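# Place pet feeder in taped outline, scoop outside

## Task

Get the pet feeder inside the taped outline on the table so that its handle tab lines up with the red notch in the outline and both steel bowls rest flat in the feeder's wells. The scoop has to finish lying completely on the table and completely clear of the taped outline. Nothing counts as done if it stays in place only because the robot is holding it at the end.

## Robot and tools

Robot: two arms, left_arm and right_arm, each ending in a two-finger gripper. A gripper's fingers extend along its own +z axis and close along its own y axis. The reported hand point sits between the finger pads, roughly 1 cm back from the tips.

World frame: origin on the tabletop midway between the arms, +x out over the table, +z up, left_arm on the +y side. The names left and right do not mean sides of any image. Each result has a state line per arm giving end_effector_position (metres) and end_effector_quat_wxyz in this frame. Reported positions can be slightly wrong, more so when an arm is stretched far.

The 14-number row (used by execute_actions rows and by move target): seven values for left_arm, then seven for right_arm, always all 14 even if one arm stays put. Per arm the order is dx, dy, dz, rx, ry, rz, opening, each in [-1, 1]. dx..rz are an offset, expressed in that gripper's own axes, from the gripper's pose in the most recent result that reported it (before any such result in the scene, or for a second call within one reply, from where the robot is when the action begins). 1.0 equals 0.6 m of translation or 180 degrees; rx, ry, rz form one rotation vector. Every row in an action is counted from that same base pose, not from the previous row, so all zeros means return to the base pose, not hold still. Opening is absolute: +1 fully open (0.094 m), -1 closed. To keep an arm stationary, send the offset back to its desired pose in a reply's first call and zeros afterwards, plus its intended opening.

execute_actions: argument actions is a list with at most one item. Empty list: just returns current state. {"rows": [...], "steps": n}: up to 15 rows, n at most 15 control steps of 1/30 s (default 15); each row covers one step and the final row repeats to fill the rest. {"steps": n} alone is a wait of up to 300 steps, counted from the last result, so thinking time eats into it. Optional pictures (boolean) chooses whether camera images come back; they come by default. A refused call sends nothing.

move: target is one 14-number row as above (same offset rules). Each gripper travels in a straight line toward its target; both arms finish together, lasting 0.5 to 10 s (cut off at 10 s). speed is the per-arm top speed in m/s, 0.002 to 0.5, default 0.25; rotation is capped at twice that in rad/s. Openings are applied when the move starts. Paths ignore obstacles and the other arm; grippers may lag, drift, or overshoot speed, especially near full reach. Faster moves and targets set deeper past a contact produce harder impacts and pushes. The result adds a move: line with the ending (done, off_target, moving, held, fault) and any limits (paced = pose clipped; held = a check blocked some steps, after which the arm may jump quickly), plus each gripper's distance to its target. If only one arm is named, the other finished fine.

wait: seconds from 0 to 10; nothing new is commanded. zoom_image: camera is one of cam_high, cam_low, cam_left_wrist, cam_right_wrist; region [x0, y0, x1, y1] in that camera's pixels, top-left origin, at most 504x504. Image sizes: cam_high and cam_low 504x504, wrist cameras 616x616. finished_scene: pass the current scene number; it ends and grades the scene irreversibly. Replying with no tool call ends everything.

Control behaviour: per step the commanded pose is clipped to within 70 mm and 16 degrees of the measured pose, and damped IK favours position over orientation. After an action ends, an arm continues only to its last clipped pose, so far targets need several actions; check the reported pose and the Hand target line. Joint friction can leave the gripper up to about 31 mm off, and very small commands may produce no motion. A pose unreachable line means the clearance check altered or stopped that arm's command; HELD marks the affected steps. Joint ranges (rad): waist -2.618 to 3.054, shoulder 0 to 3.142, elbow 0 to 3.142, wrist pitch and yaw -1.571 to 1.571, wrist roll -2.094 to 2.094. The simulation keeps running while the operator thinks.

Gripping: grip_measured uses the same scale as opening (last joint value gives metres), with a fixed per-gripper error near 1 mm. To hold something, command about 0.03 below grip_measured for a firm grip, less for a lighter one. Finger force tops out around 50 to 62 N per pad, weaker on very thin parts. Objects may occasionally be tugged or nudged by outside disturbances.

Motor heat: holding loads warms motors. MOTOR HOT appears from 75 °C; at 90 °C that arm halts for 10 s; at 100 °C it goes limp and drops whatever it holds. These appear as OVER-TEMPERATURE FAULT lines.

Avoid: anything leaving the table, dropping or slamming parts, hard shoves, and arms colliding or pressing on each other (can end the scene). Release the feeder, bowls and scoop so they rest unaided before finishing.

Each tool is called by a JSON object that holds its "fn" and its "kwargs".

## Session

{"fn": "execute_actions", "kwargs": {"actions": []}}

Scene clock: 0.00 s of 5400.00 s.
left_arm: end_effector_position=(+0.1297, +0.6009, +0.2881) grip_measured=+1.000 end_effector_quat_wxyz=(-0.207, +0.739, -0.638, -0.057) | right_arm: end_effector_position=(+0.3485, +0.1458, +0.2096) grip_measured=+1.000 end_effector_quat_wxyz=(-0.068, +0.409, +0.804, +0.426)
Joint positions: left_arm=[ 1.042  1.772  2.116 -1.486  0.051 -0.48   0.094] | right_arm=[ 0.592  2.019  1.848 -0.598 -0.443  1.807  0.094]
Joint velocities: left_arm=[ 0.007  0.007 -0.017 -0.007  0.051 -0.051  0.   ] | right_arm=[ 0.017  0.012 -0.007 -0.11   0.037 -0.051  0.   ]
Motor temperatures (°C, as the motors report them): left_arm=[27 26 27 24 24 27] | right_arm=[26 28 25 27 26 25]
Hand target (left_arm): +0.130, +0.601, +0.288; -0.207, +0.739, -0.638, -0.057
Hand target (right_arm): +0.349, +0.146, +0.210; -0.068, +0.409, +0.804, +0.426

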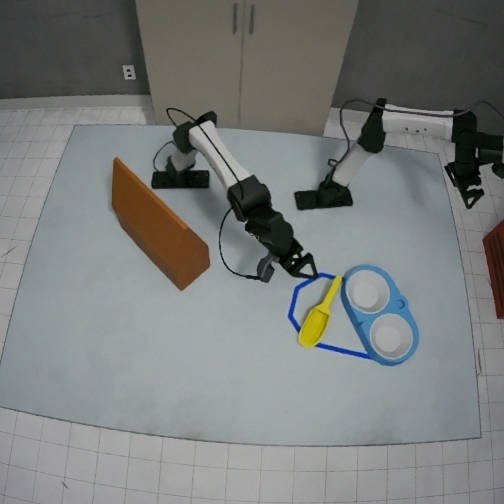

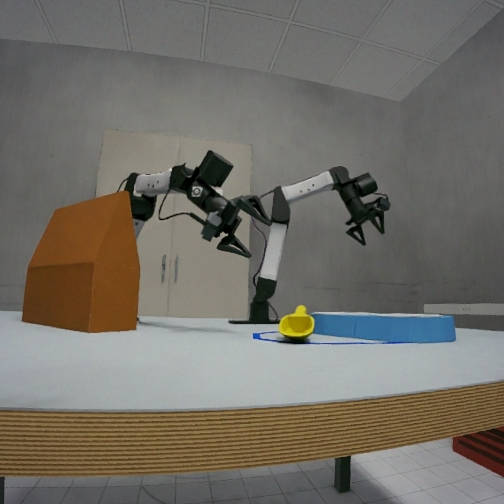

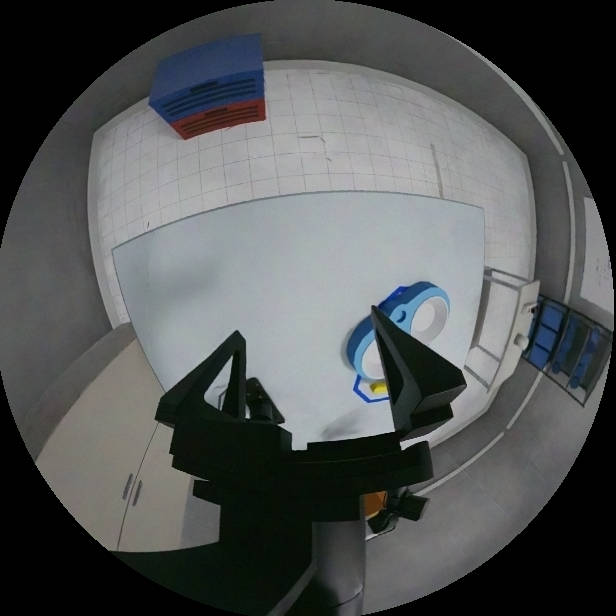

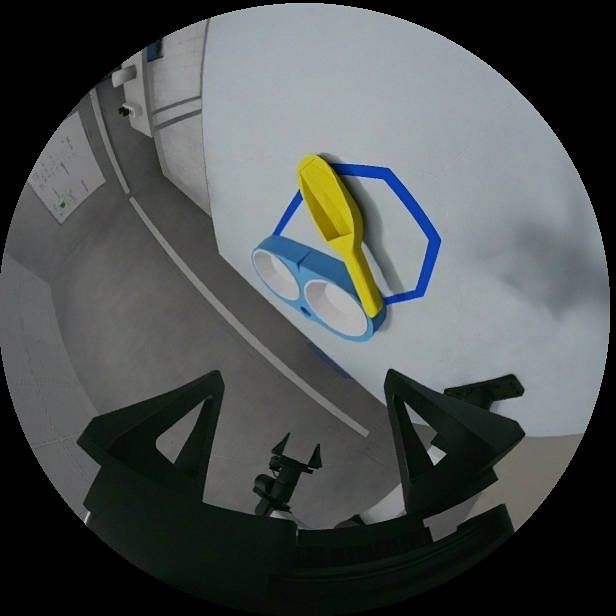

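{"fn": "zoom_image", "kwargs": {"camera": "cam_high", "region": [260, 240, 440, 390]}}

{"fn": "zoom_image", "kwargs": {"camera": "cam_low", "region": [230, 280, 480, 370]}}

Region (260, 240, 440, 390) of cam_high's 504x504 image, scaled by 2.800, with more detail than that image has.

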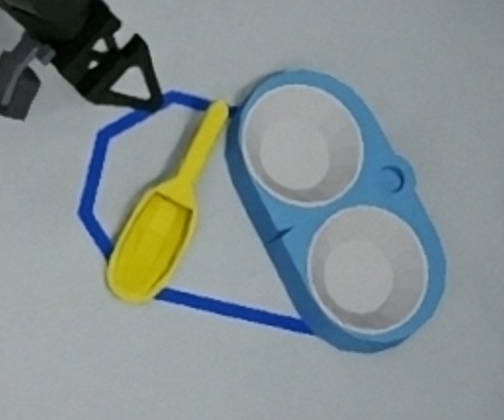

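Region (230, 280, 480, 370) of cam_low's 504x504 image, scaled by 2.016, with more detail than that image has; it fills the top 181 rows of this view, and the rest is white.

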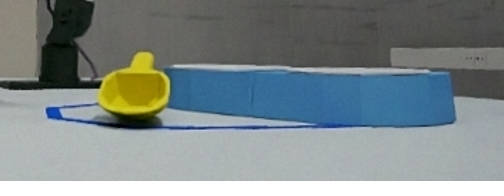

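{"fn": "move", "kwargs": {"target": [0.728,-0.309,0.052,0.074,0.149,0.657,0.3, 0,0,-0.45,0,0,0,1], "speed": 0.2}}

Scene clock: 38.57 s of 5400.00 s.
left_arm: end_effector_position=(+0.3968, +0.2361, +0.1500) grip_measured=+0.301 end_effector_quat_wxyz=(-0.001, +0.185, +0.983, +0.011) | right_arm: end_effector_position=(+0.2791, -0.0537, +0.3795) grip_measured=+1.000 end_effector_quat_wxyz=(-0.067, +0.410, +0.802, +0.429)
Joint positions: left_arm=[-0.221  2.089  2.06  -1.54  -0.021  0.358  0.061] | right_arm=[ 0.184  1.71   2.223 -1.479 -0.711  1.443  0.094]
Joint velocities: left_arm=[ 0.012  0.002  0.012  0.066  0.007  0.037 -0.   ] | right_arm=[-0.002 -0.002 -0.002 -0.037 -0.037 -0.022  0.   ]
Motor temperatures (°C, as the motors report them): left_arm=[27 31 31 26 24 27] | right_arm=[26 42 30 31 26 25]
Hand target (left_arm): +0.398, +0.232, +0.149; -0.004, +0.193, +0.981, +0.008
Hand target (right_arm): +0.283, -0.054, +0.379; -0.070, +0.410, +0.802, +0.429
Off the commanded pose (left_arm): 0.008 m, 1 deg.
Off the commanded pose (right_arm): 0.005 m, 0 deg.
After step 90, 29.70 s passed at rest.
move: done
camera_calibration (this result's frames):
cam_left_wrist: T_world_to_cam=[[-0.595344, -0.802951, -0.0288938, 0.429327], [-0.579493, 0.404197, 0.707681, 0.0439407], [-0.556555, 0.438058, -0.705941, 0.354665], [0, 0, 0, 1]] pos_world=[0.478451, 0.171604, 0.231681]
cam_right_wrist: T_world_to_cam=[[-0.719718, -0.274628, -0.637641, 0.425614], [-0.693851, 0.252737, 0.67431, -0.00736612], [-0.0240291, 0.927741, -0.372451, 0.292877], [0, 0, 0, 1]] pos_world=[0.308248, -0.152966, 0.385438]

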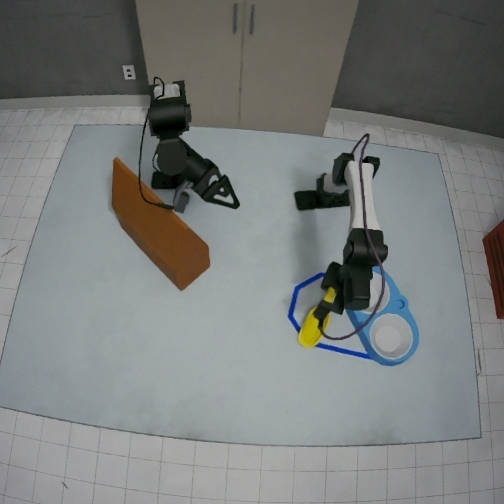

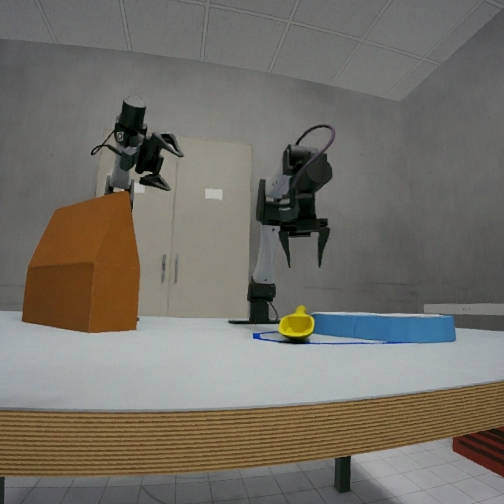

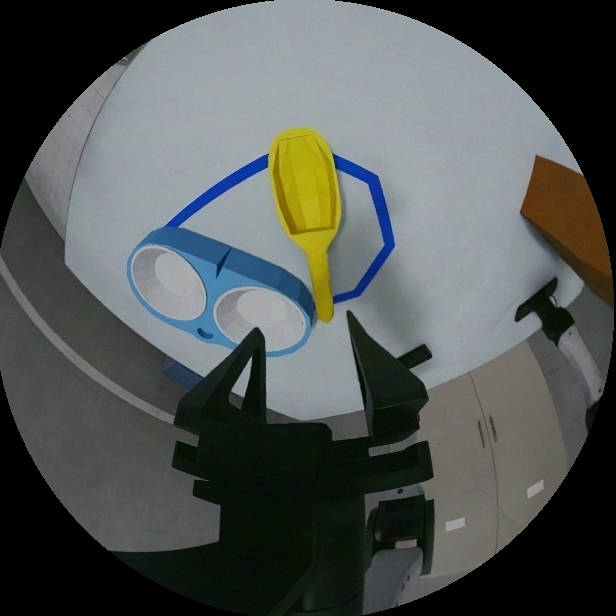

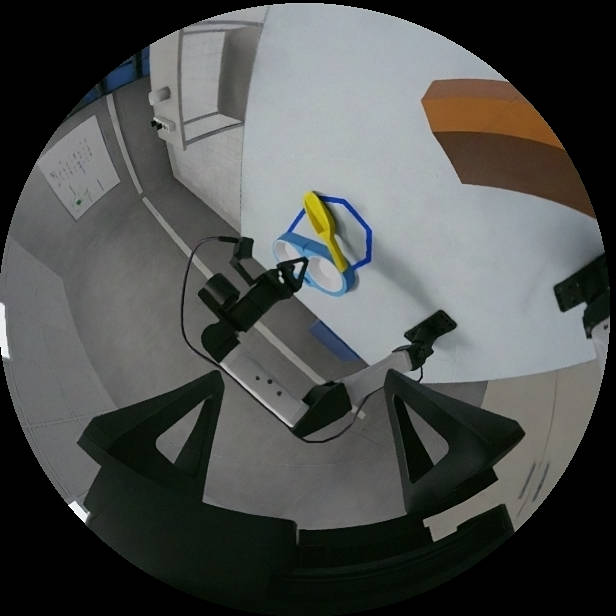

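{"fn": "move", "kwargs": {"target": [0.015,-0.028,0.1,0,0,0,0.1, 0,0,0,0,0,0,1], "speed": 0.1}}

Scene clock: 46.20 s of 5400.00 s.
left_arm: end_effector_position=(+0.3839, +0.2286, +0.0888) grip_measured=+0.102 end_effector_quat_wxyz=(-0.007, +0.184, +0.983, +0.010) | right_arm: end_effector_position=(+0.2786, -0.0537, +0.3792) grip_measured=+1.000 end_effector_quat_wxyz=(-0.068, +0.410, +0.802, +0.428)
Joint positions: left_arm=[-0.241  2.024  1.72  -1.276 -0.021  0.335  0.052] | right_arm=[ 0.184  1.71   2.223 -1.482 -0.711  1.442  0.094]
Joint velocities: left_arm=[-0.012 -0.002 -0.002  0.022  0.007  0.051  0.001] | right_arm=[-0.002 -0.012 -0.007 -0.022  0.007 -0.081  0.   ]
Motor temperatures (°C, as the motors report them): left_arm=[27 33 31 26 24 27] | right_arm=[26 40 30 31 26 25]
Hand target (left_arm): +0.382, +0.225, +0.089; -0.001, +0.185, +0.983, +0.011
Hand target (right_arm): +0.279, -0.054, +0.379; -0.067, +0.410, +0.802, +0.429
Off the commanded pose (left_arm): 0.004 m, 1 deg.
Off the commanded pose (right_arm): 0.001 m, 0 deg.
After step 90, 3.40 s passed at rest.
move: done
camera_calibration (this result's frames):
cam_left_wrist: T_world_to_cam=[[-0.593186, -0.804752, -0.0224615, 0.412881], [-0.572664, 0.402175, 0.714361, 0.0800001], [-0.56585, 0.436611, -0.699417, 0.310829], [0, 0, 0, 1]] pos_world=[0.466611, 0.164381, 0.169524]
cam_right_wrist: T_world_to_cam=[[-0.720613, -0.275731, -0.636152, 0.424705], [-0.692866, 0.25255, 0.675393, -0.00818265], [-0.0255664, 0.927465, -0.373036, 0.29347], [0, 0, 0, 1]] pos_world=[0.307882, -0.153012, 0.385178]

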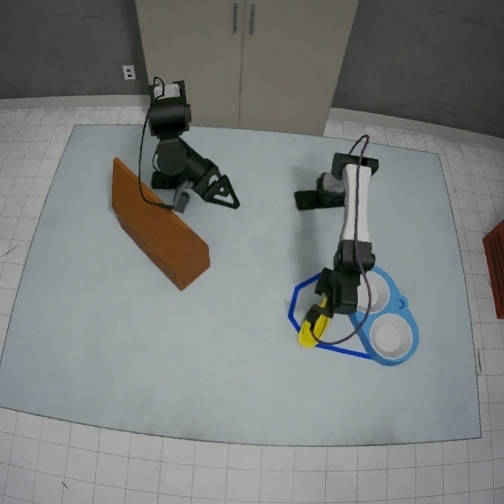

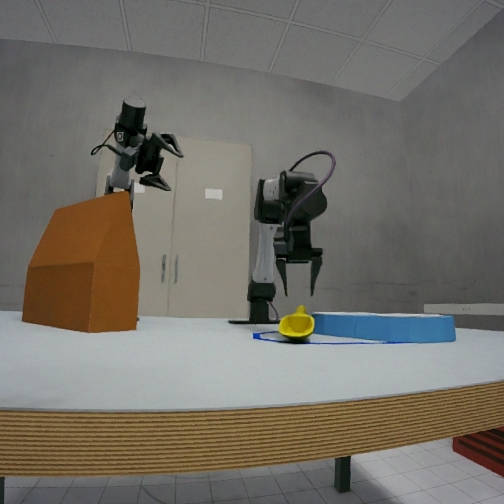

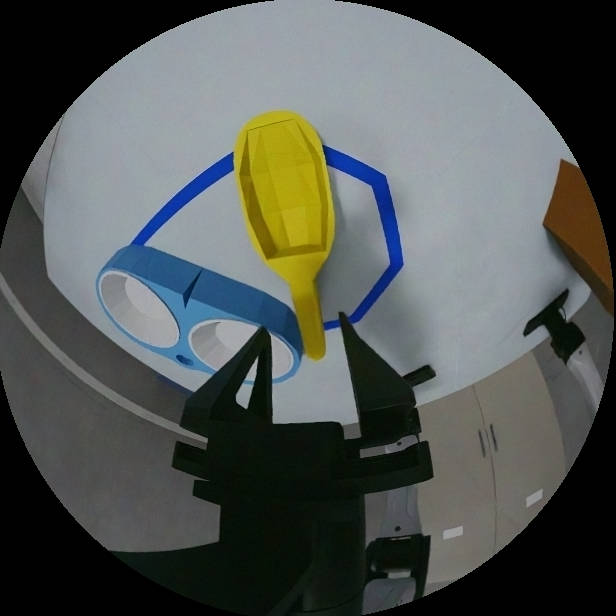

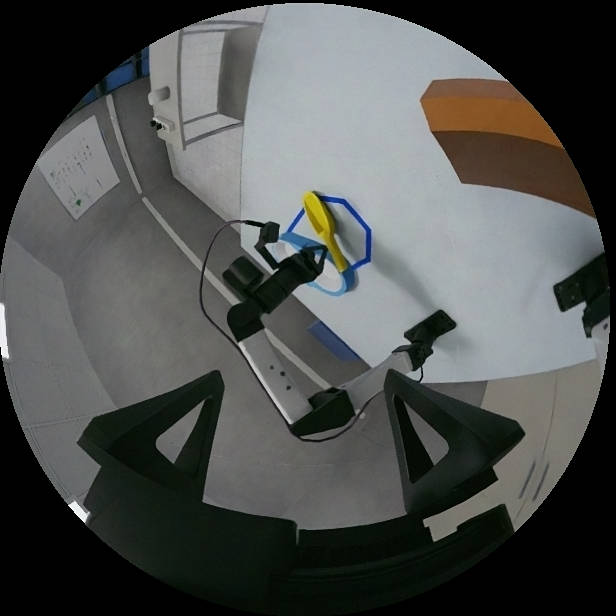

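{"fn": "move", "kwargs": {"target": [0.01,-0.004,0.088,0,0,0,0.1, 0,0,0,0,0,0,1], "speed": 0.05}}

{"fn": "move", "kwargs": {"target": [0,0,0,0,0,0,-0.75, 0,0,0,0,0,0,1]}}

Scene clock: 51.90 s of 5400.00 s.
left_arm: end_effector_position=(+0.3799, +0.2288, +0.0438) grip_measured=+0.102 end_effector_quat_wxyz=(-0.000, +0.184, +0.983, +0.011) | right_arm: end_effector_position=(+0.2786, -0.0537, +0.3792) grip_measured=+1.000 end_effector_quat_wxyz=(-0.068, +0.410, +0.802, +0.428)
Joint positions: left_arm=[-0.241  2.024  1.539 -1.083 -0.021  0.335  0.052] | right_arm=[ 0.184  1.71   2.223 -1.482 -0.711  1.442  0.094]
Joint velocities: left_arm=[ 0.002  0.007 -0.002  0.022 -0.022 -0.007 -0.001] | right_arm=[-0.007 -0.012 -0.012 -0.007  0.007 -0.051  0.   ]
Motor temperatures (°C, as the motors report them): left_arm=[27 34 31 26 24 27] | right_arm=[26 39 30 31 26 25]
Hand target (left_arm): +0.376, +0.230, +0.036; -0.007, +0.184, +0.983, +0.010
Hand target (right_arm): +0.279, -0.054, +0.379; -0.068, +0.410, +0.802, +0.428
Off the commanded pose (left_arm): 0.008 m, 1 deg.
Off the commanded pose (right_arm): 0.000 m, 0 deg.
After step 90, 1.17 s passed at rest.
move: done
camera_calibration (this result's frames):
cam_left_wrist: T_world_to_cam=[[-0.59287, -0.804763, -0.0293536, 0.409791], [-0.581336, 0.402477, 0.70715, 0.113349], [-0.557274, 0.436312, -0.706454, 0.274136], [0, 0, 0, 1]] pos_world=[0.461615, 0.164556, 0.125538]
cam_right_wrist: T_world_to_cam=[[-0.720613, -0.275731, -0.636152, 0.424705], [-0.692866, 0.25255, 0.675393, -0.00818265], [-0.0255664, 0.927465, -0.373036, 0.29347], [0, 0, 0, 1]] pos_world=[0.307882, -0.153012, 0.385178]

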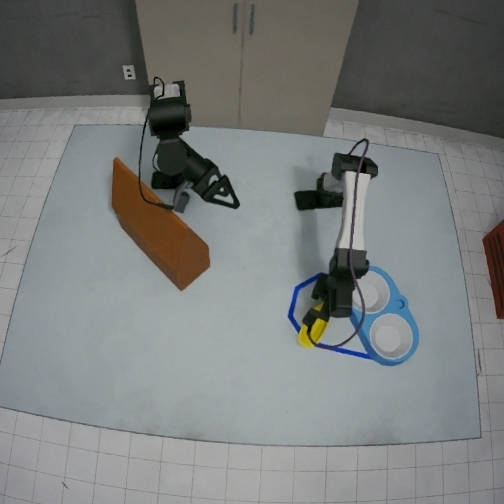

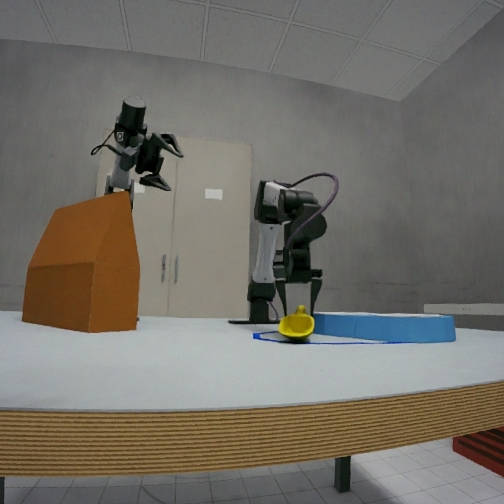

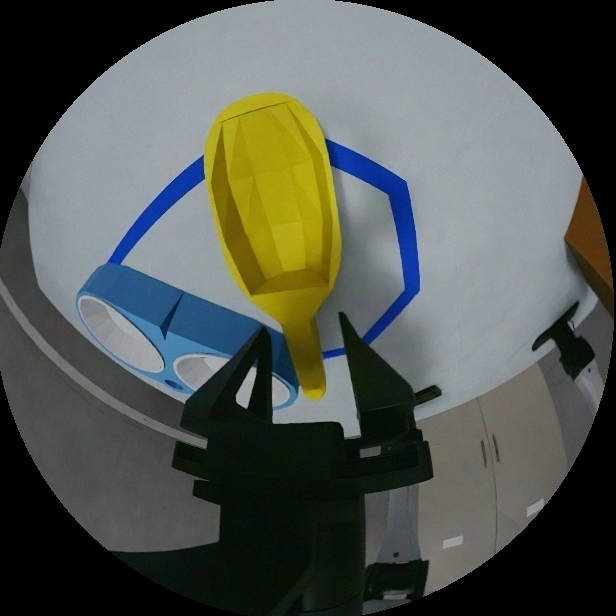

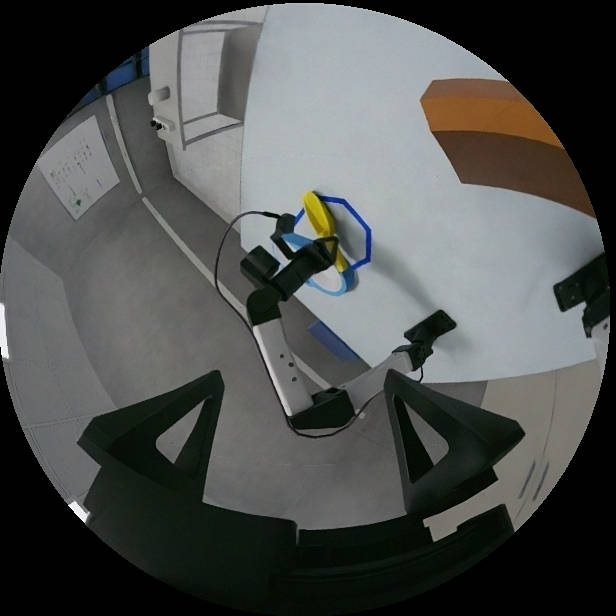

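Scene clock: 52.40 s of 5400.00 s.
left_arm: end_effector_position=(+0.3799, +0.2289, +0.0438) grip_measured=-0.550 end_effector_quat_wxyz=(-0.001, +0.184, +0.983, +0.011) | right_arm: end_effector_position=(+0.2786, -0.0537, +0.3792) grip_measured=+1.000 end_effector_quat_wxyz=(-0.068, +0.410, +0.802, +0.428)
Joint positions: left_arm=[-0.241  2.024  1.539 -1.083 -0.022  0.335  0.021] | right_arm=[ 0.184  1.71   2.223 -1.482 -0.711  1.442  0.094]
Joint velocities: left_arm=[-0.017 -0.012 -0.007 -0.037  0.007  0.066  0.   ] | right_arm=[ 0.007  0.017  0.002  0.037  0.066 -0.037  0.   ]
Motor temperatures (°C, as the motors report them): left_arm=[27 34 31 26 24 27] | right_arm=[26 39 30 31 26 25]
Hand target (left_arm): +0.380, +0.229, +0.044; -0.001, +0.184, +0.983, +0.011
Hand target (right_arm): +0.279, -0.054, +0.379; -0.068, +0.410, +0.802, +0.428
Off the commanded pose (left_arm): 0.000 m, 0 deg.
Off the commanded pose (right_arm): 0.000 m, 0 deg.
move: done
camera_calibration (this result's frames):
cam_left_wrist: T_world_to_cam=[[-0.592868, -0.804742, -0.029983, 0.409921], [-0.581355, 0.401937, 0.707441, 0.113415], [-0.557256, 0.43685, -0.706136, 0.273939], [0, 0, 0, 1]] pos_world=[0.461618, 0.164625, 0.125494]
cam_right_wrist: T_world_to_cam=[[-0.720613, -0.275731, -0.636152, 0.424705], [-0.692866, 0.25255, 0.675393, -0.00818265], [-0.0255664, 0.927465, -0.373036, 0.29347], [0, 0, 0, 1]] pos_world=[0.307882, -0.153012, 0.385178]

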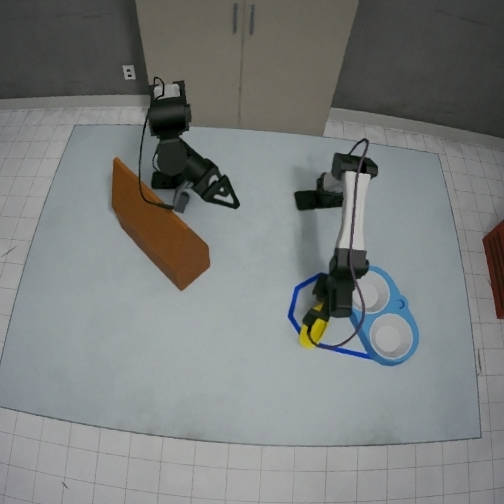

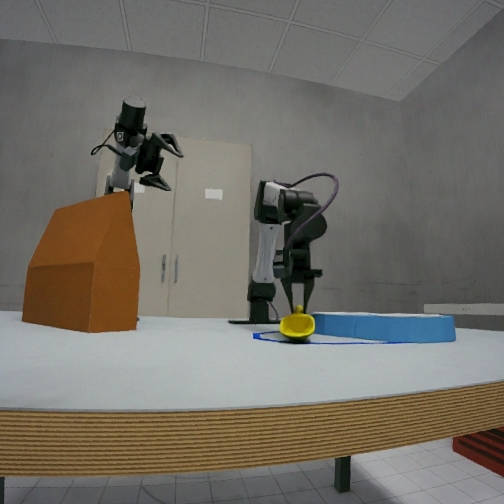

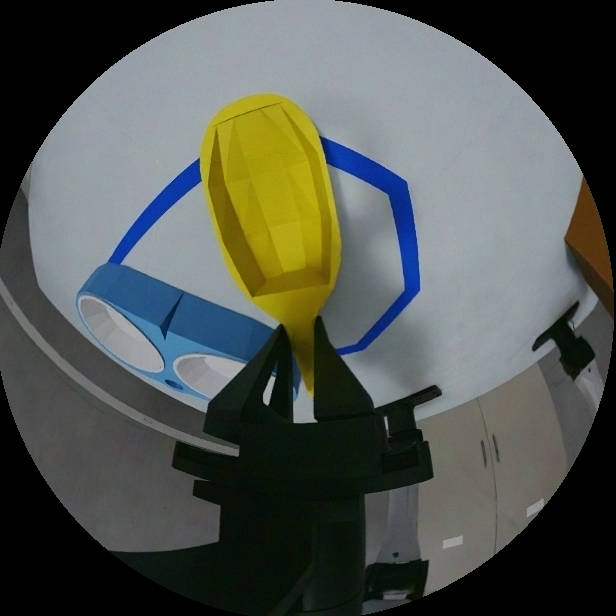

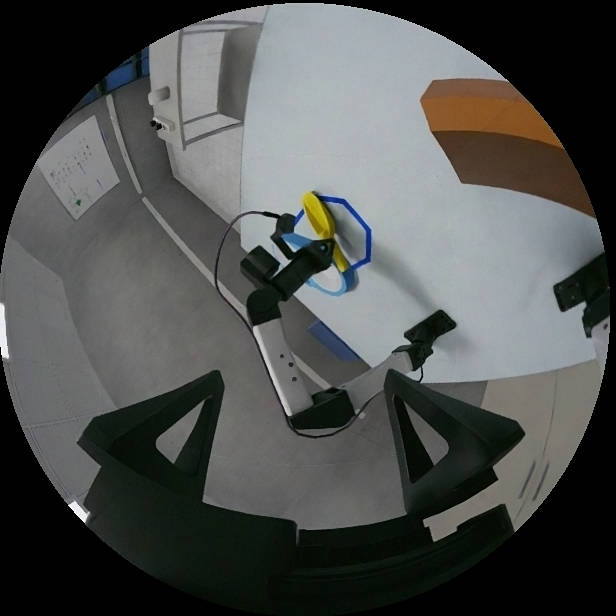

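{"fn": "move", "kwargs": {"target": [-0.115,-0.295,-0.03,0,0,0,-0.62, 0.06,-0.117,-0.18,0,0,0,1], "speed": 0.1}}

Scene clock: 64.10 s of 5400.00 s.
left_arm: end_effector_position=(+0.3821, +0.0421, +0.0583) grip_measured=-0.550 end_effector_quat_wxyz=(+0.001, +0.186, +0.982, +0.013) | right_arm: end_effector_position=(+0.1814, -0.1312, +0.4204) grip_measured=+1.000 end_effector_quat_wxyz=(+0.005, +0.430, +0.757, +0.492)
Joint positions: left_arm=[-0.689  2.223  1.907 -1.26  -0.025 -0.109  0.021] | right_arm=[-0.101  1.275  1.955 -1.569 -0.844  1.331  0.094]
Joint velocities: left_arm=[ 0.002 -0.007 -0.002 -0.095 -0.037 -0.007  0.001] | right_arm=[-0.002 -0.002  0.022 -0.007 -0.037  0.007  0.   ]
Motor temperatures (°C, as the motors report them): left_arm=[27 36 32 25 24 27] | right_arm=[26 38 30 31 26 25]
Hand target (left_arm): +0.384, +0.040, +0.057; +0.001, +0.184, +0.983, +0.015
Hand target (right_arm): +0.179, -0.132, +0.418; +0.002, +0.431, +0.756, +0.492
Off the commanded pose (left_arm): 0.004 m, 0 deg.
Off the commanded pose (right_arm): 0.004 m, 13 deg.
joint sent to its limit (right arm) — the command would take joint 4 (wrist pitch) past its lower limit, so that joint was sent only as far as its limit.
After step 90, 6.30 s passed at rest.
move: off_target (right_arm)
camera_calibration (this result's frames):
cam_left_wrist: T_world_to_cam=[[-0.596221, -0.80208, -0.0344709, 0.262802], [-0.5823, 0.402492, 0.706347, 0.179934], [-0.552673, 0.441211, -0.707026, 0.365178], [0, 0, 0, 1]] pos_world=[0.463287, -0.0227547, 0.140153]
cam_right_wrist: T_world_to_cam=[[-0.646061, -0.124365, -0.753086, 0.415001], [-0.74717, 0.304715, 0.590666, -0.0314736], [0.156018, 0.944289, -0.289786, 0.312484], [0, 0, 0, 1]] pos_world=[0.195847, -0.233874, 0.421676]

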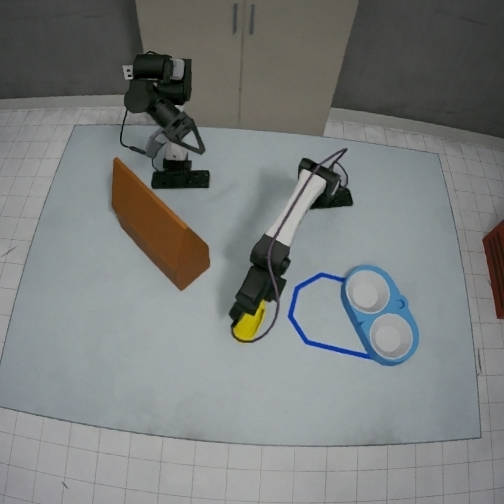

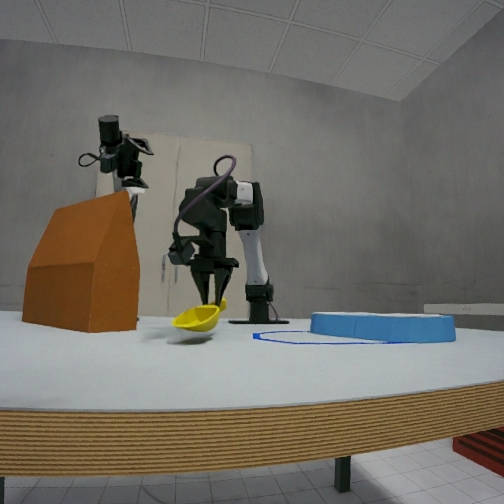

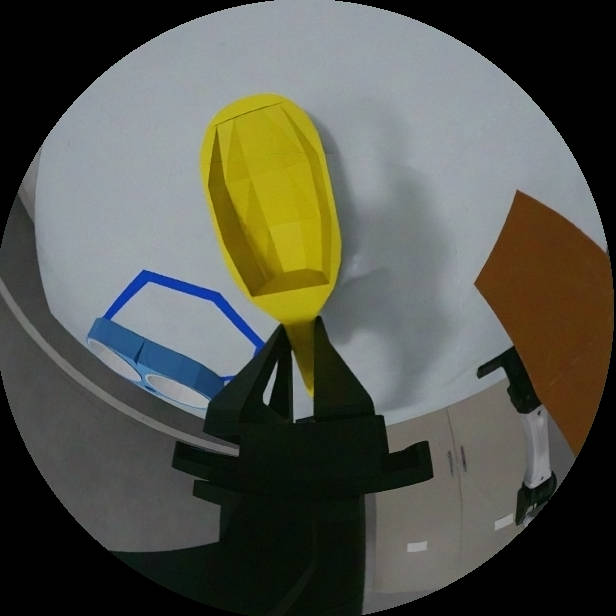

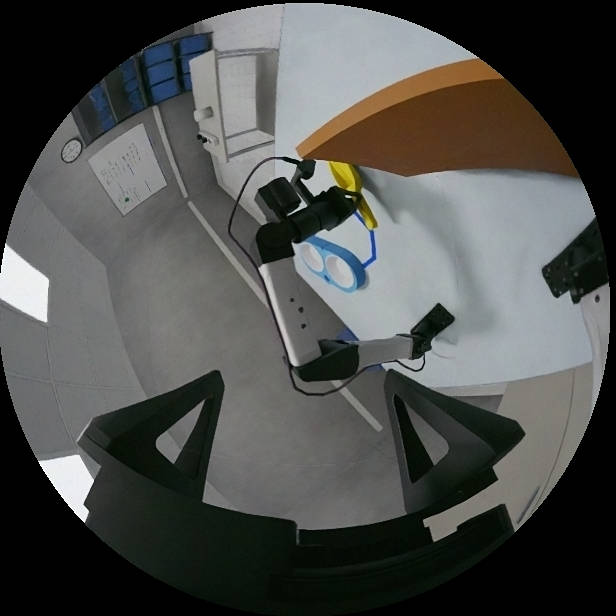

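{"fn": "move", "kwargs": {"target": [0,0,0.03,0,0,0,-0.62, 0,0,0,0,0,0,1], "speed": 0.03}}

{"fn": "move", "kwargs": {"target": [0,0,0,0,0,0,0.1, 0,0,0,0,0,0,1]}}

{"fn": "move", "kwargs": {"target": [0,0,-0.17,0,0,0,0.1, 0,0,0,0,0,0,1], "speed": 0.15}}

Scene clock: 69.87 s of 5400.00 s.
left_arm: end_effector_position=(+0.3833, +0.0415, +0.0487) grip_measured=-0.550 end_effector_quat_wxyz=(+0.005, +0.185, +0.983, +0.011) | right_arm: end_effector_position=(+0.1813, -0.1311, +0.4205) grip_measured=+1.000 end_effector_quat_wxyz=(+0.005, +0.430, +0.757, +0.492)
Joint positions: left_arm=[-0.689  2.223  1.869 -1.213 -0.025 -0.111  0.021] | right_arm=[-0.101  1.275  1.955 -1.569 -0.845  1.331  0.094]
Joint velocities: left_arm=[-0.002  0.002 -0.012  0.022 -0.007 -0.037 -0.001] | right_arm=[ 0.002  0.017 -0.002  0.022  0.037 -0.066  0.   ]
Motor temperatures (°C, as the motors report them): left_arm=[27 37 33 25 24 27] | right_arm=[26 37 30 31 26 25]
Hand target (left_arm): +0.382, +0.043, +0.040; +0.001, +0.186, +0.982, +0.013
Hand target (right_arm): +0.181, -0.131, +0.420; +0.005, +0.430, +0.757, +0.492
Off the commanded pose (left_arm): 0.009 m, 1 deg.
Off the commanded pose (right_arm): 0.000 m, 0 deg.
After step 90, 1.80 s passed at rest.
move: done
camera_calibration (this result's frames):
cam_left_wrist: T_world_to_cam=[[-0.59471, -0.803139, -0.0358886, 0.262213], [-0.588639, 0.404604, 0.699857, 0.1903], [-0.547562, 0.437337, -0.713381, 0.357845], [0, 0, 0, 1]] pos_world=[0.463901, -0.0229019, 0.131508]
cam_right_wrist: T_world_to_cam=[[-0.645756, -0.12448, -0.753328, 0.415063], [-0.747549, 0.303956, 0.590577, -0.0315839], [0.155464, 0.944519, -0.289336, 0.312374], [0, 0, 0, 1]] pos_world=[0.195856, -0.233776, 0.421712]

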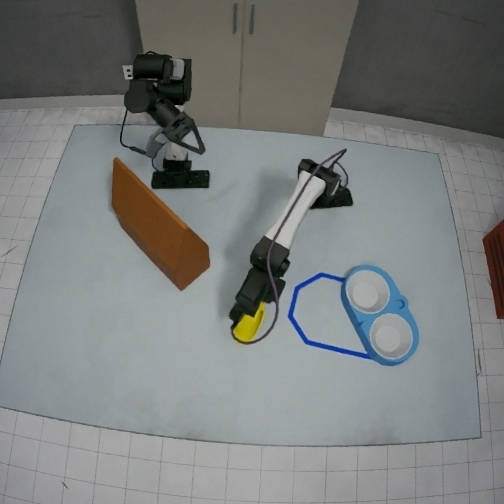

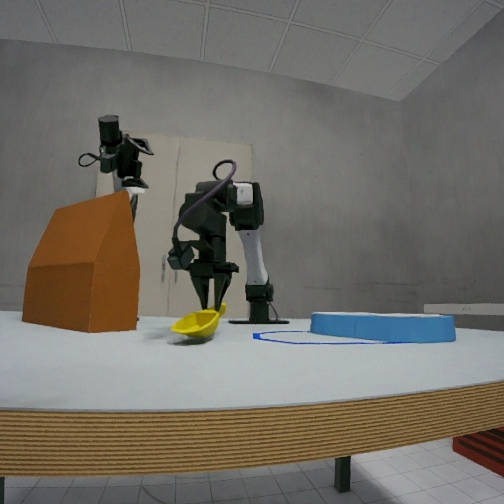

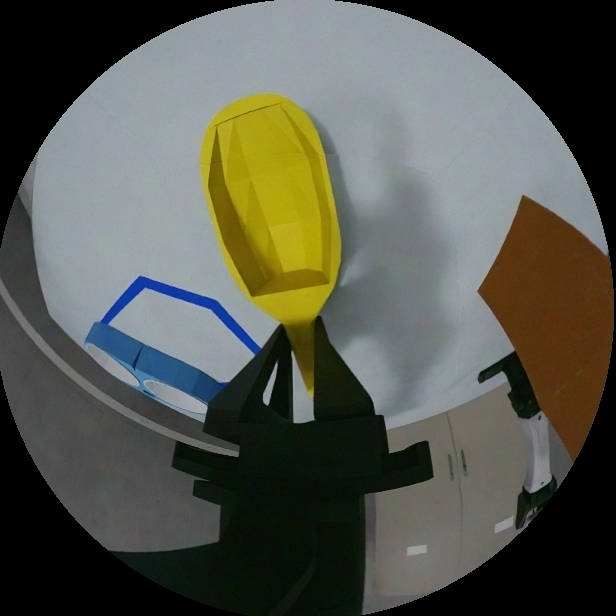

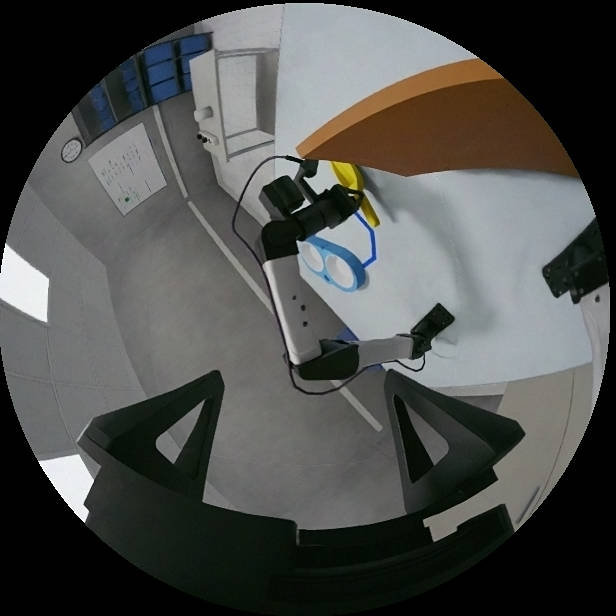

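Scene clock: 70.37 s of 5400.00 s.
left_arm: end_effector_position=(+0.3833, +0.0415, +0.0487) grip_measured=+0.098 end_effector_quat_wxyz=(+0.005, +0.185, +0.983, +0.011) | right_arm: end_effector_position=(+0.1813, -0.1311, +0.4205) grip_measured=+1.000 end_effector_quat_wxyz=(+0.005, +0.430, +0.757, +0.492)
Joint positions: left_arm=[-0.689  2.223  1.869 -1.213 -0.025 -0.111  0.052] | right_arm=[-0.101  1.275  1.955 -1.569 -0.845  1.331  0.094]
Joint velocities: left_arm=[ 0.002 -0.012 -0.002 -0.051  0.007 -0.037 -0.002] | right_arm=[-0.007 -0.007  0.002  0.007  0.066 -0.007  0.   ]
Motor temperatures (°C, as the motors report them): left_arm=[27 37 33 25 24 27] | right_arm=[26 37 30 31 26 25]
Hand target (left_arm): +0.383, +0.041, +0.049; +0.005, +0.185, +0.983, +0.011
Hand target (right_arm): +0.181, -0.131, +0.420; +0.005, +0.430, +0.757, +0.492
Off the commanded pose (left_arm): 0.000 m, 0 deg.
Off the commanded pose (right_arm): 0.000 m, 0 deg.
move: done
camera_calibration (this result's frames):
cam_left_wrist: T_world_to_cam=[[-0.59471, -0.803139, -0.0358886, 0.262213], [-0.588639, 0.404604, 0.699857, 0.1903], [-0.547562, 0.437337, -0.713381, 0.357845], [0, 0, 0, 1]] pos_world=[0.463901, -0.0229019, 0.131508]
cam_right_wrist: T_world_to_cam=[[-0.645756, -0.12448, -0.753328, 0.415063], [-0.747549, 0.303956, 0.590577, -0.0315839], [0.155464, 0.944519, -0.289336, 0.312374], [0, 0, 0, 1]] pos_world=[0.195856, -0.233776, 0.421712]

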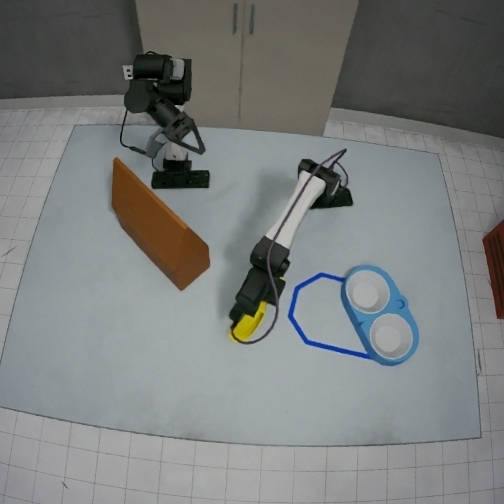

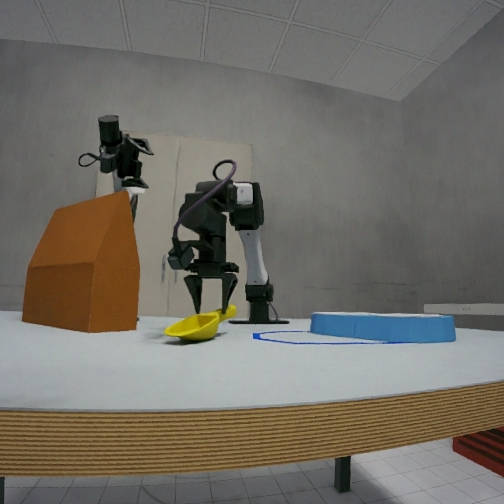

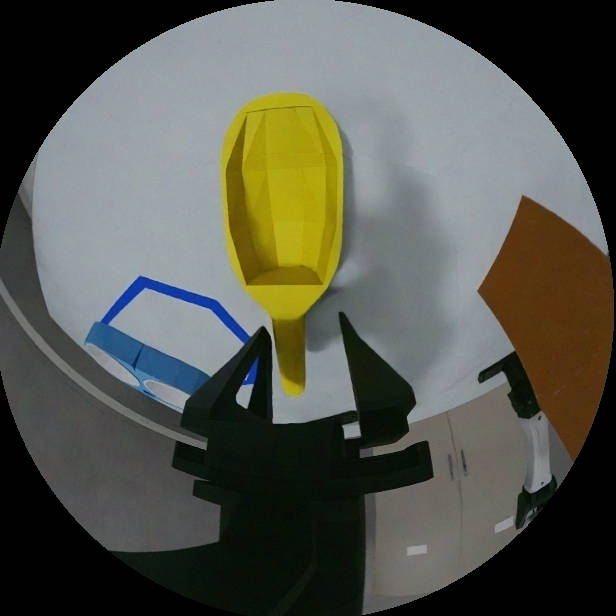

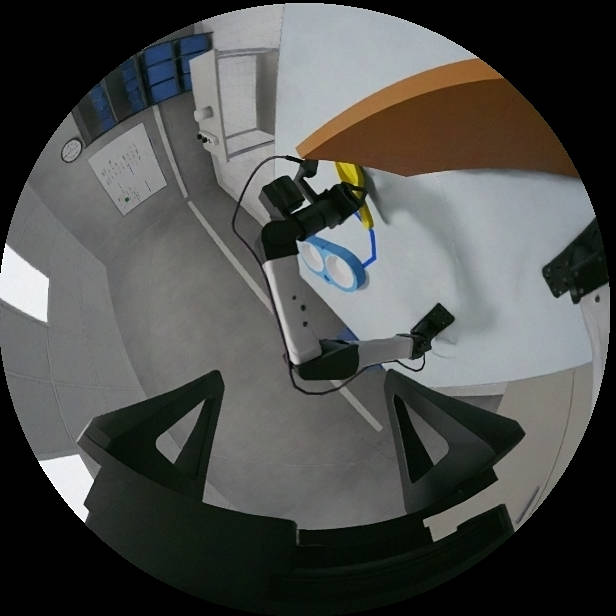

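Scene clock: 71.60 s of 5400.00 s.
left_arm: end_effector_position=(+0.3837, +0.0413, +0.1460) grip_measured=+0.098 end_effector_quat_wxyz=(+0.025, +0.185, +0.982, +0.005) | right_arm: end_effector_position=(+0.1813, -0.1311, +0.4205) grip_measured=+1.000 end_effector_quat_wxyz=(+0.005, +0.430, +0.757, +0.492)
Joint positions: left_arm=[-0.689  2.211  2.237 -1.552 -0.025 -0.111  0.052] | right_arm=[-0.101  1.275  1.955 -1.569 -0.845  1.331  0.094]
Joint velocities: left_arm=[ 0.002 -0.002  0.007 -0.066 -0.022 -0.051 -0.001] | right_arm=[ 0.002 -0.002 -0.007  0.007  0.037 -0.037  0.   ]
Motor temperatures (°C, as the motors report them): left_arm=[27 38 33 25 24 27] | right_arm=[26 36 30 31 26 25]
Hand target (left_arm): +0.382, +0.039, +0.150; +0.028, +0.186, +0.982, +0.005
Hand target (right_arm): +0.181, -0.131, +0.420; +0.005, +0.430, +0.757, +0.492
Off the commanded pose (left_arm): 0.005 m, 2 deg.
Off the commanded pose (right_arm): 0.000 m, 0 deg.
joint sent to its limit (left arm) — the command would take joint 4 (wrist pitch) past its lower limit, so that joint was sent only as far as its limit.
move: done
camera_calibration (this result's frames):
cam_left_wrist: T_world_to_cam=[[-0.593272, -0.803894, -0.0422244, 0.266169], [-0.613854, 0.417843, 0.669769, 0.136022], [-0.52078, 0.423275, -0.741368, 0.421901], [0, 0, 0, 1]] pos_world=[0.461126, -0.0214448, 0.23292]
cam_right_wrist: T_world_to_cam=[[-0.645756, -0.12448, -0.753328, 0.415063], [-0.747549, 0.303956, 0.590577, -0.0315839], [0.155464, 0.944519, -0.289336, 0.312374], [0, 0, 0, 1]] pos_world=[0.195856, -0.233776, 0.421712]

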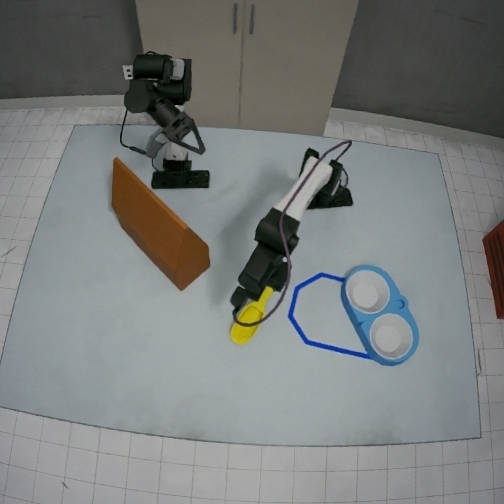

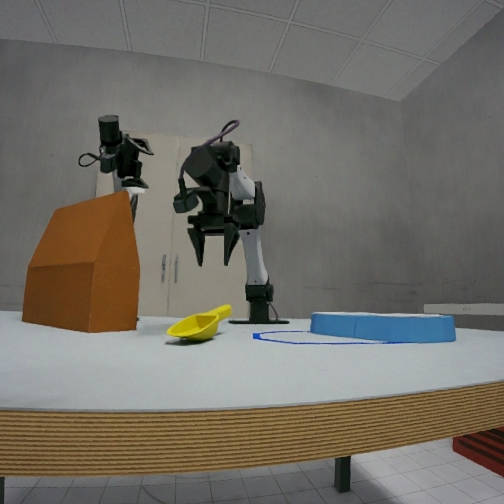

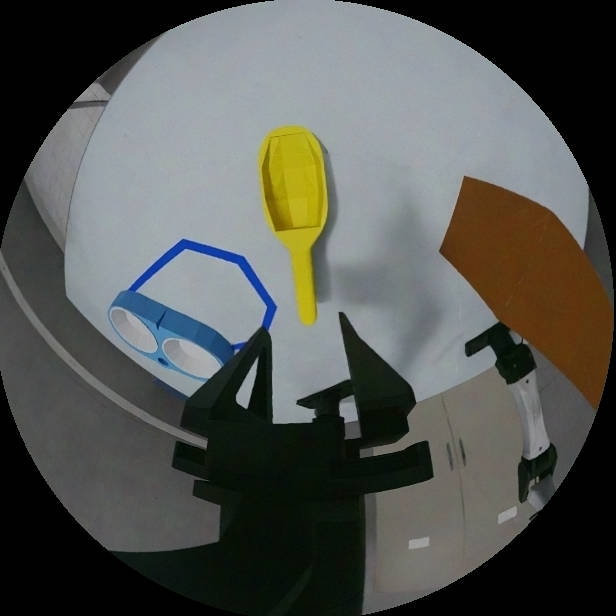

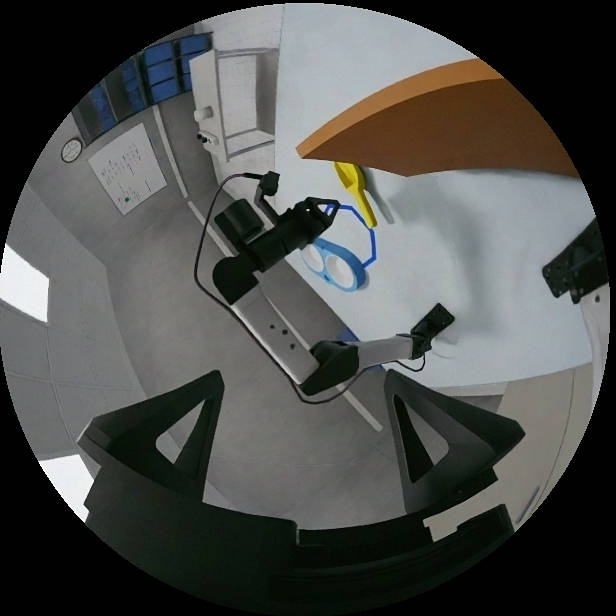

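{"fn": "move", "kwargs": {"target": [0.218,0.655,0.04,0.006,0.014,-0.272,-0.2, 0,0,0,0,0,0,1], "speed": 0.2}}

Scene clock: 82.80 s of 5400.00 s.
left_arm: end_effector_position=(+0.3971, +0.4557, +0.1198) grip_measured=-0.198 end_effector_quat_wxyz=(+0.017, -0.243, +0.970, -0.012) | right_arm: end_effector_position=(+0.1813, -0.1311, +0.4205) grip_measured=+1.000 end_effector_quat_wxyz=(+0.005, +0.430, +0.757, +0.492)
Joint positions: left_arm=[ 0.306  2.335  2.34  -1.551  0.032  0.021  0.038] | right_arm=[-0.101  1.275  1.955 -1.569 -0.845  1.331  0.094]
Joint velocities: left_arm=[-0.002 -0.012  0.032 -0.037  0.022  0.051  0.001] | right_arm=[-0.002  0.007  0.002 -0.081  0.066  0.022  0.   ]
Motor temperatures (°C, as the motors report them): left_arm=[27 40 33 25 24 27] | right_arm=[26 34 30 32 26 25]
Hand target (left_arm): +0.399, +0.454, +0.119; +0.015, -0.239, +0.971, -0.016
Hand target (right_arm): +0.181, -0.131, +0.420; +0.005, +0.430, +0.757, +0.492
Off the commanded pose (left_arm): 0.010 m, 2 deg.
Off the commanded pose (right_arm): 0.000 m, 0 deg.
joint sent to its limit (left arm) — the command would take joint 4 (wrist pitch) past its lower limit, so that joint was sent only as far as its limit.
After step 90, 5.57 s passed at rest.
move: done
camera_calibration (this result's frames):
cam_left_wrist: T_world_to_cam=[[0.223847, -0.974536, 0.0131097, 0.352815], [-0.720275, -0.156352, 0.675839, 0.291898], [-0.656579, -0.160727, -0.736933, 0.5536], [0, 0, 0, 1]] pos_world=[0.494753, 0.478449, 0.206065]
cam_right_wrist: T_world_to_cam=[[-0.645756, -0.12448, -0.753328, 0.415063], [-0.747549, 0.303956, 0.590577, -0.0315839], [0.155464, 0.944519, -0.289336, 0.312374], [0, 0, 0, 1]] pos_world=[0.195856, -0.233776, 0.421712]

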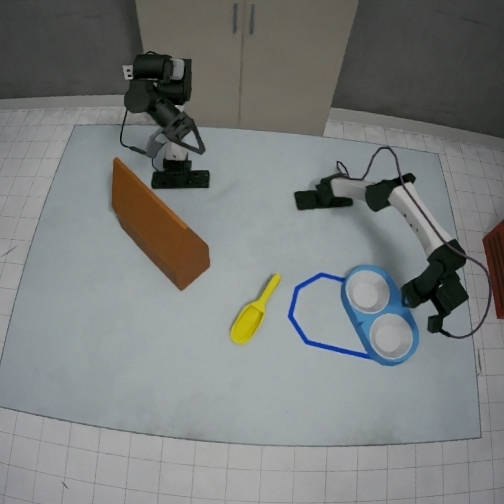

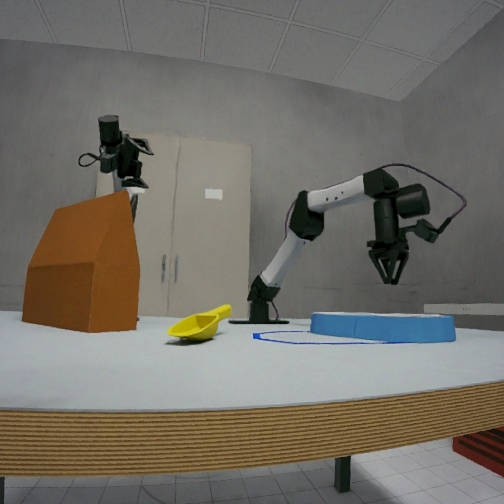

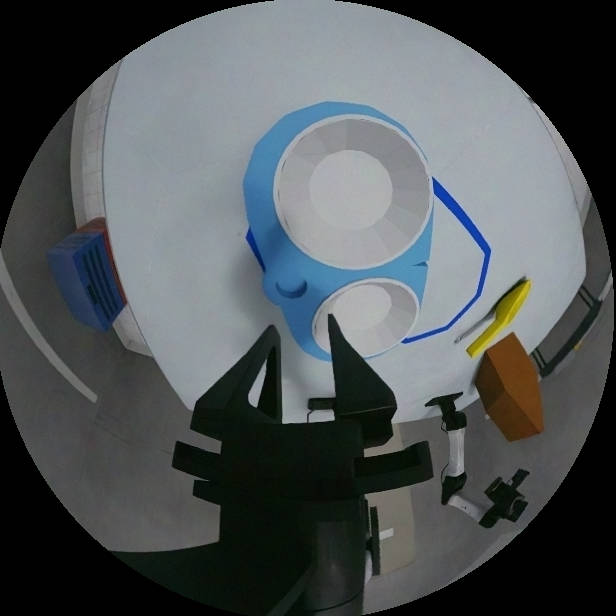

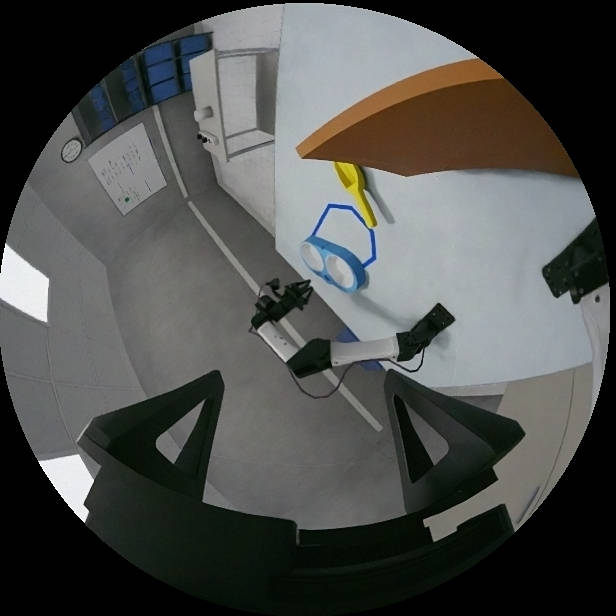

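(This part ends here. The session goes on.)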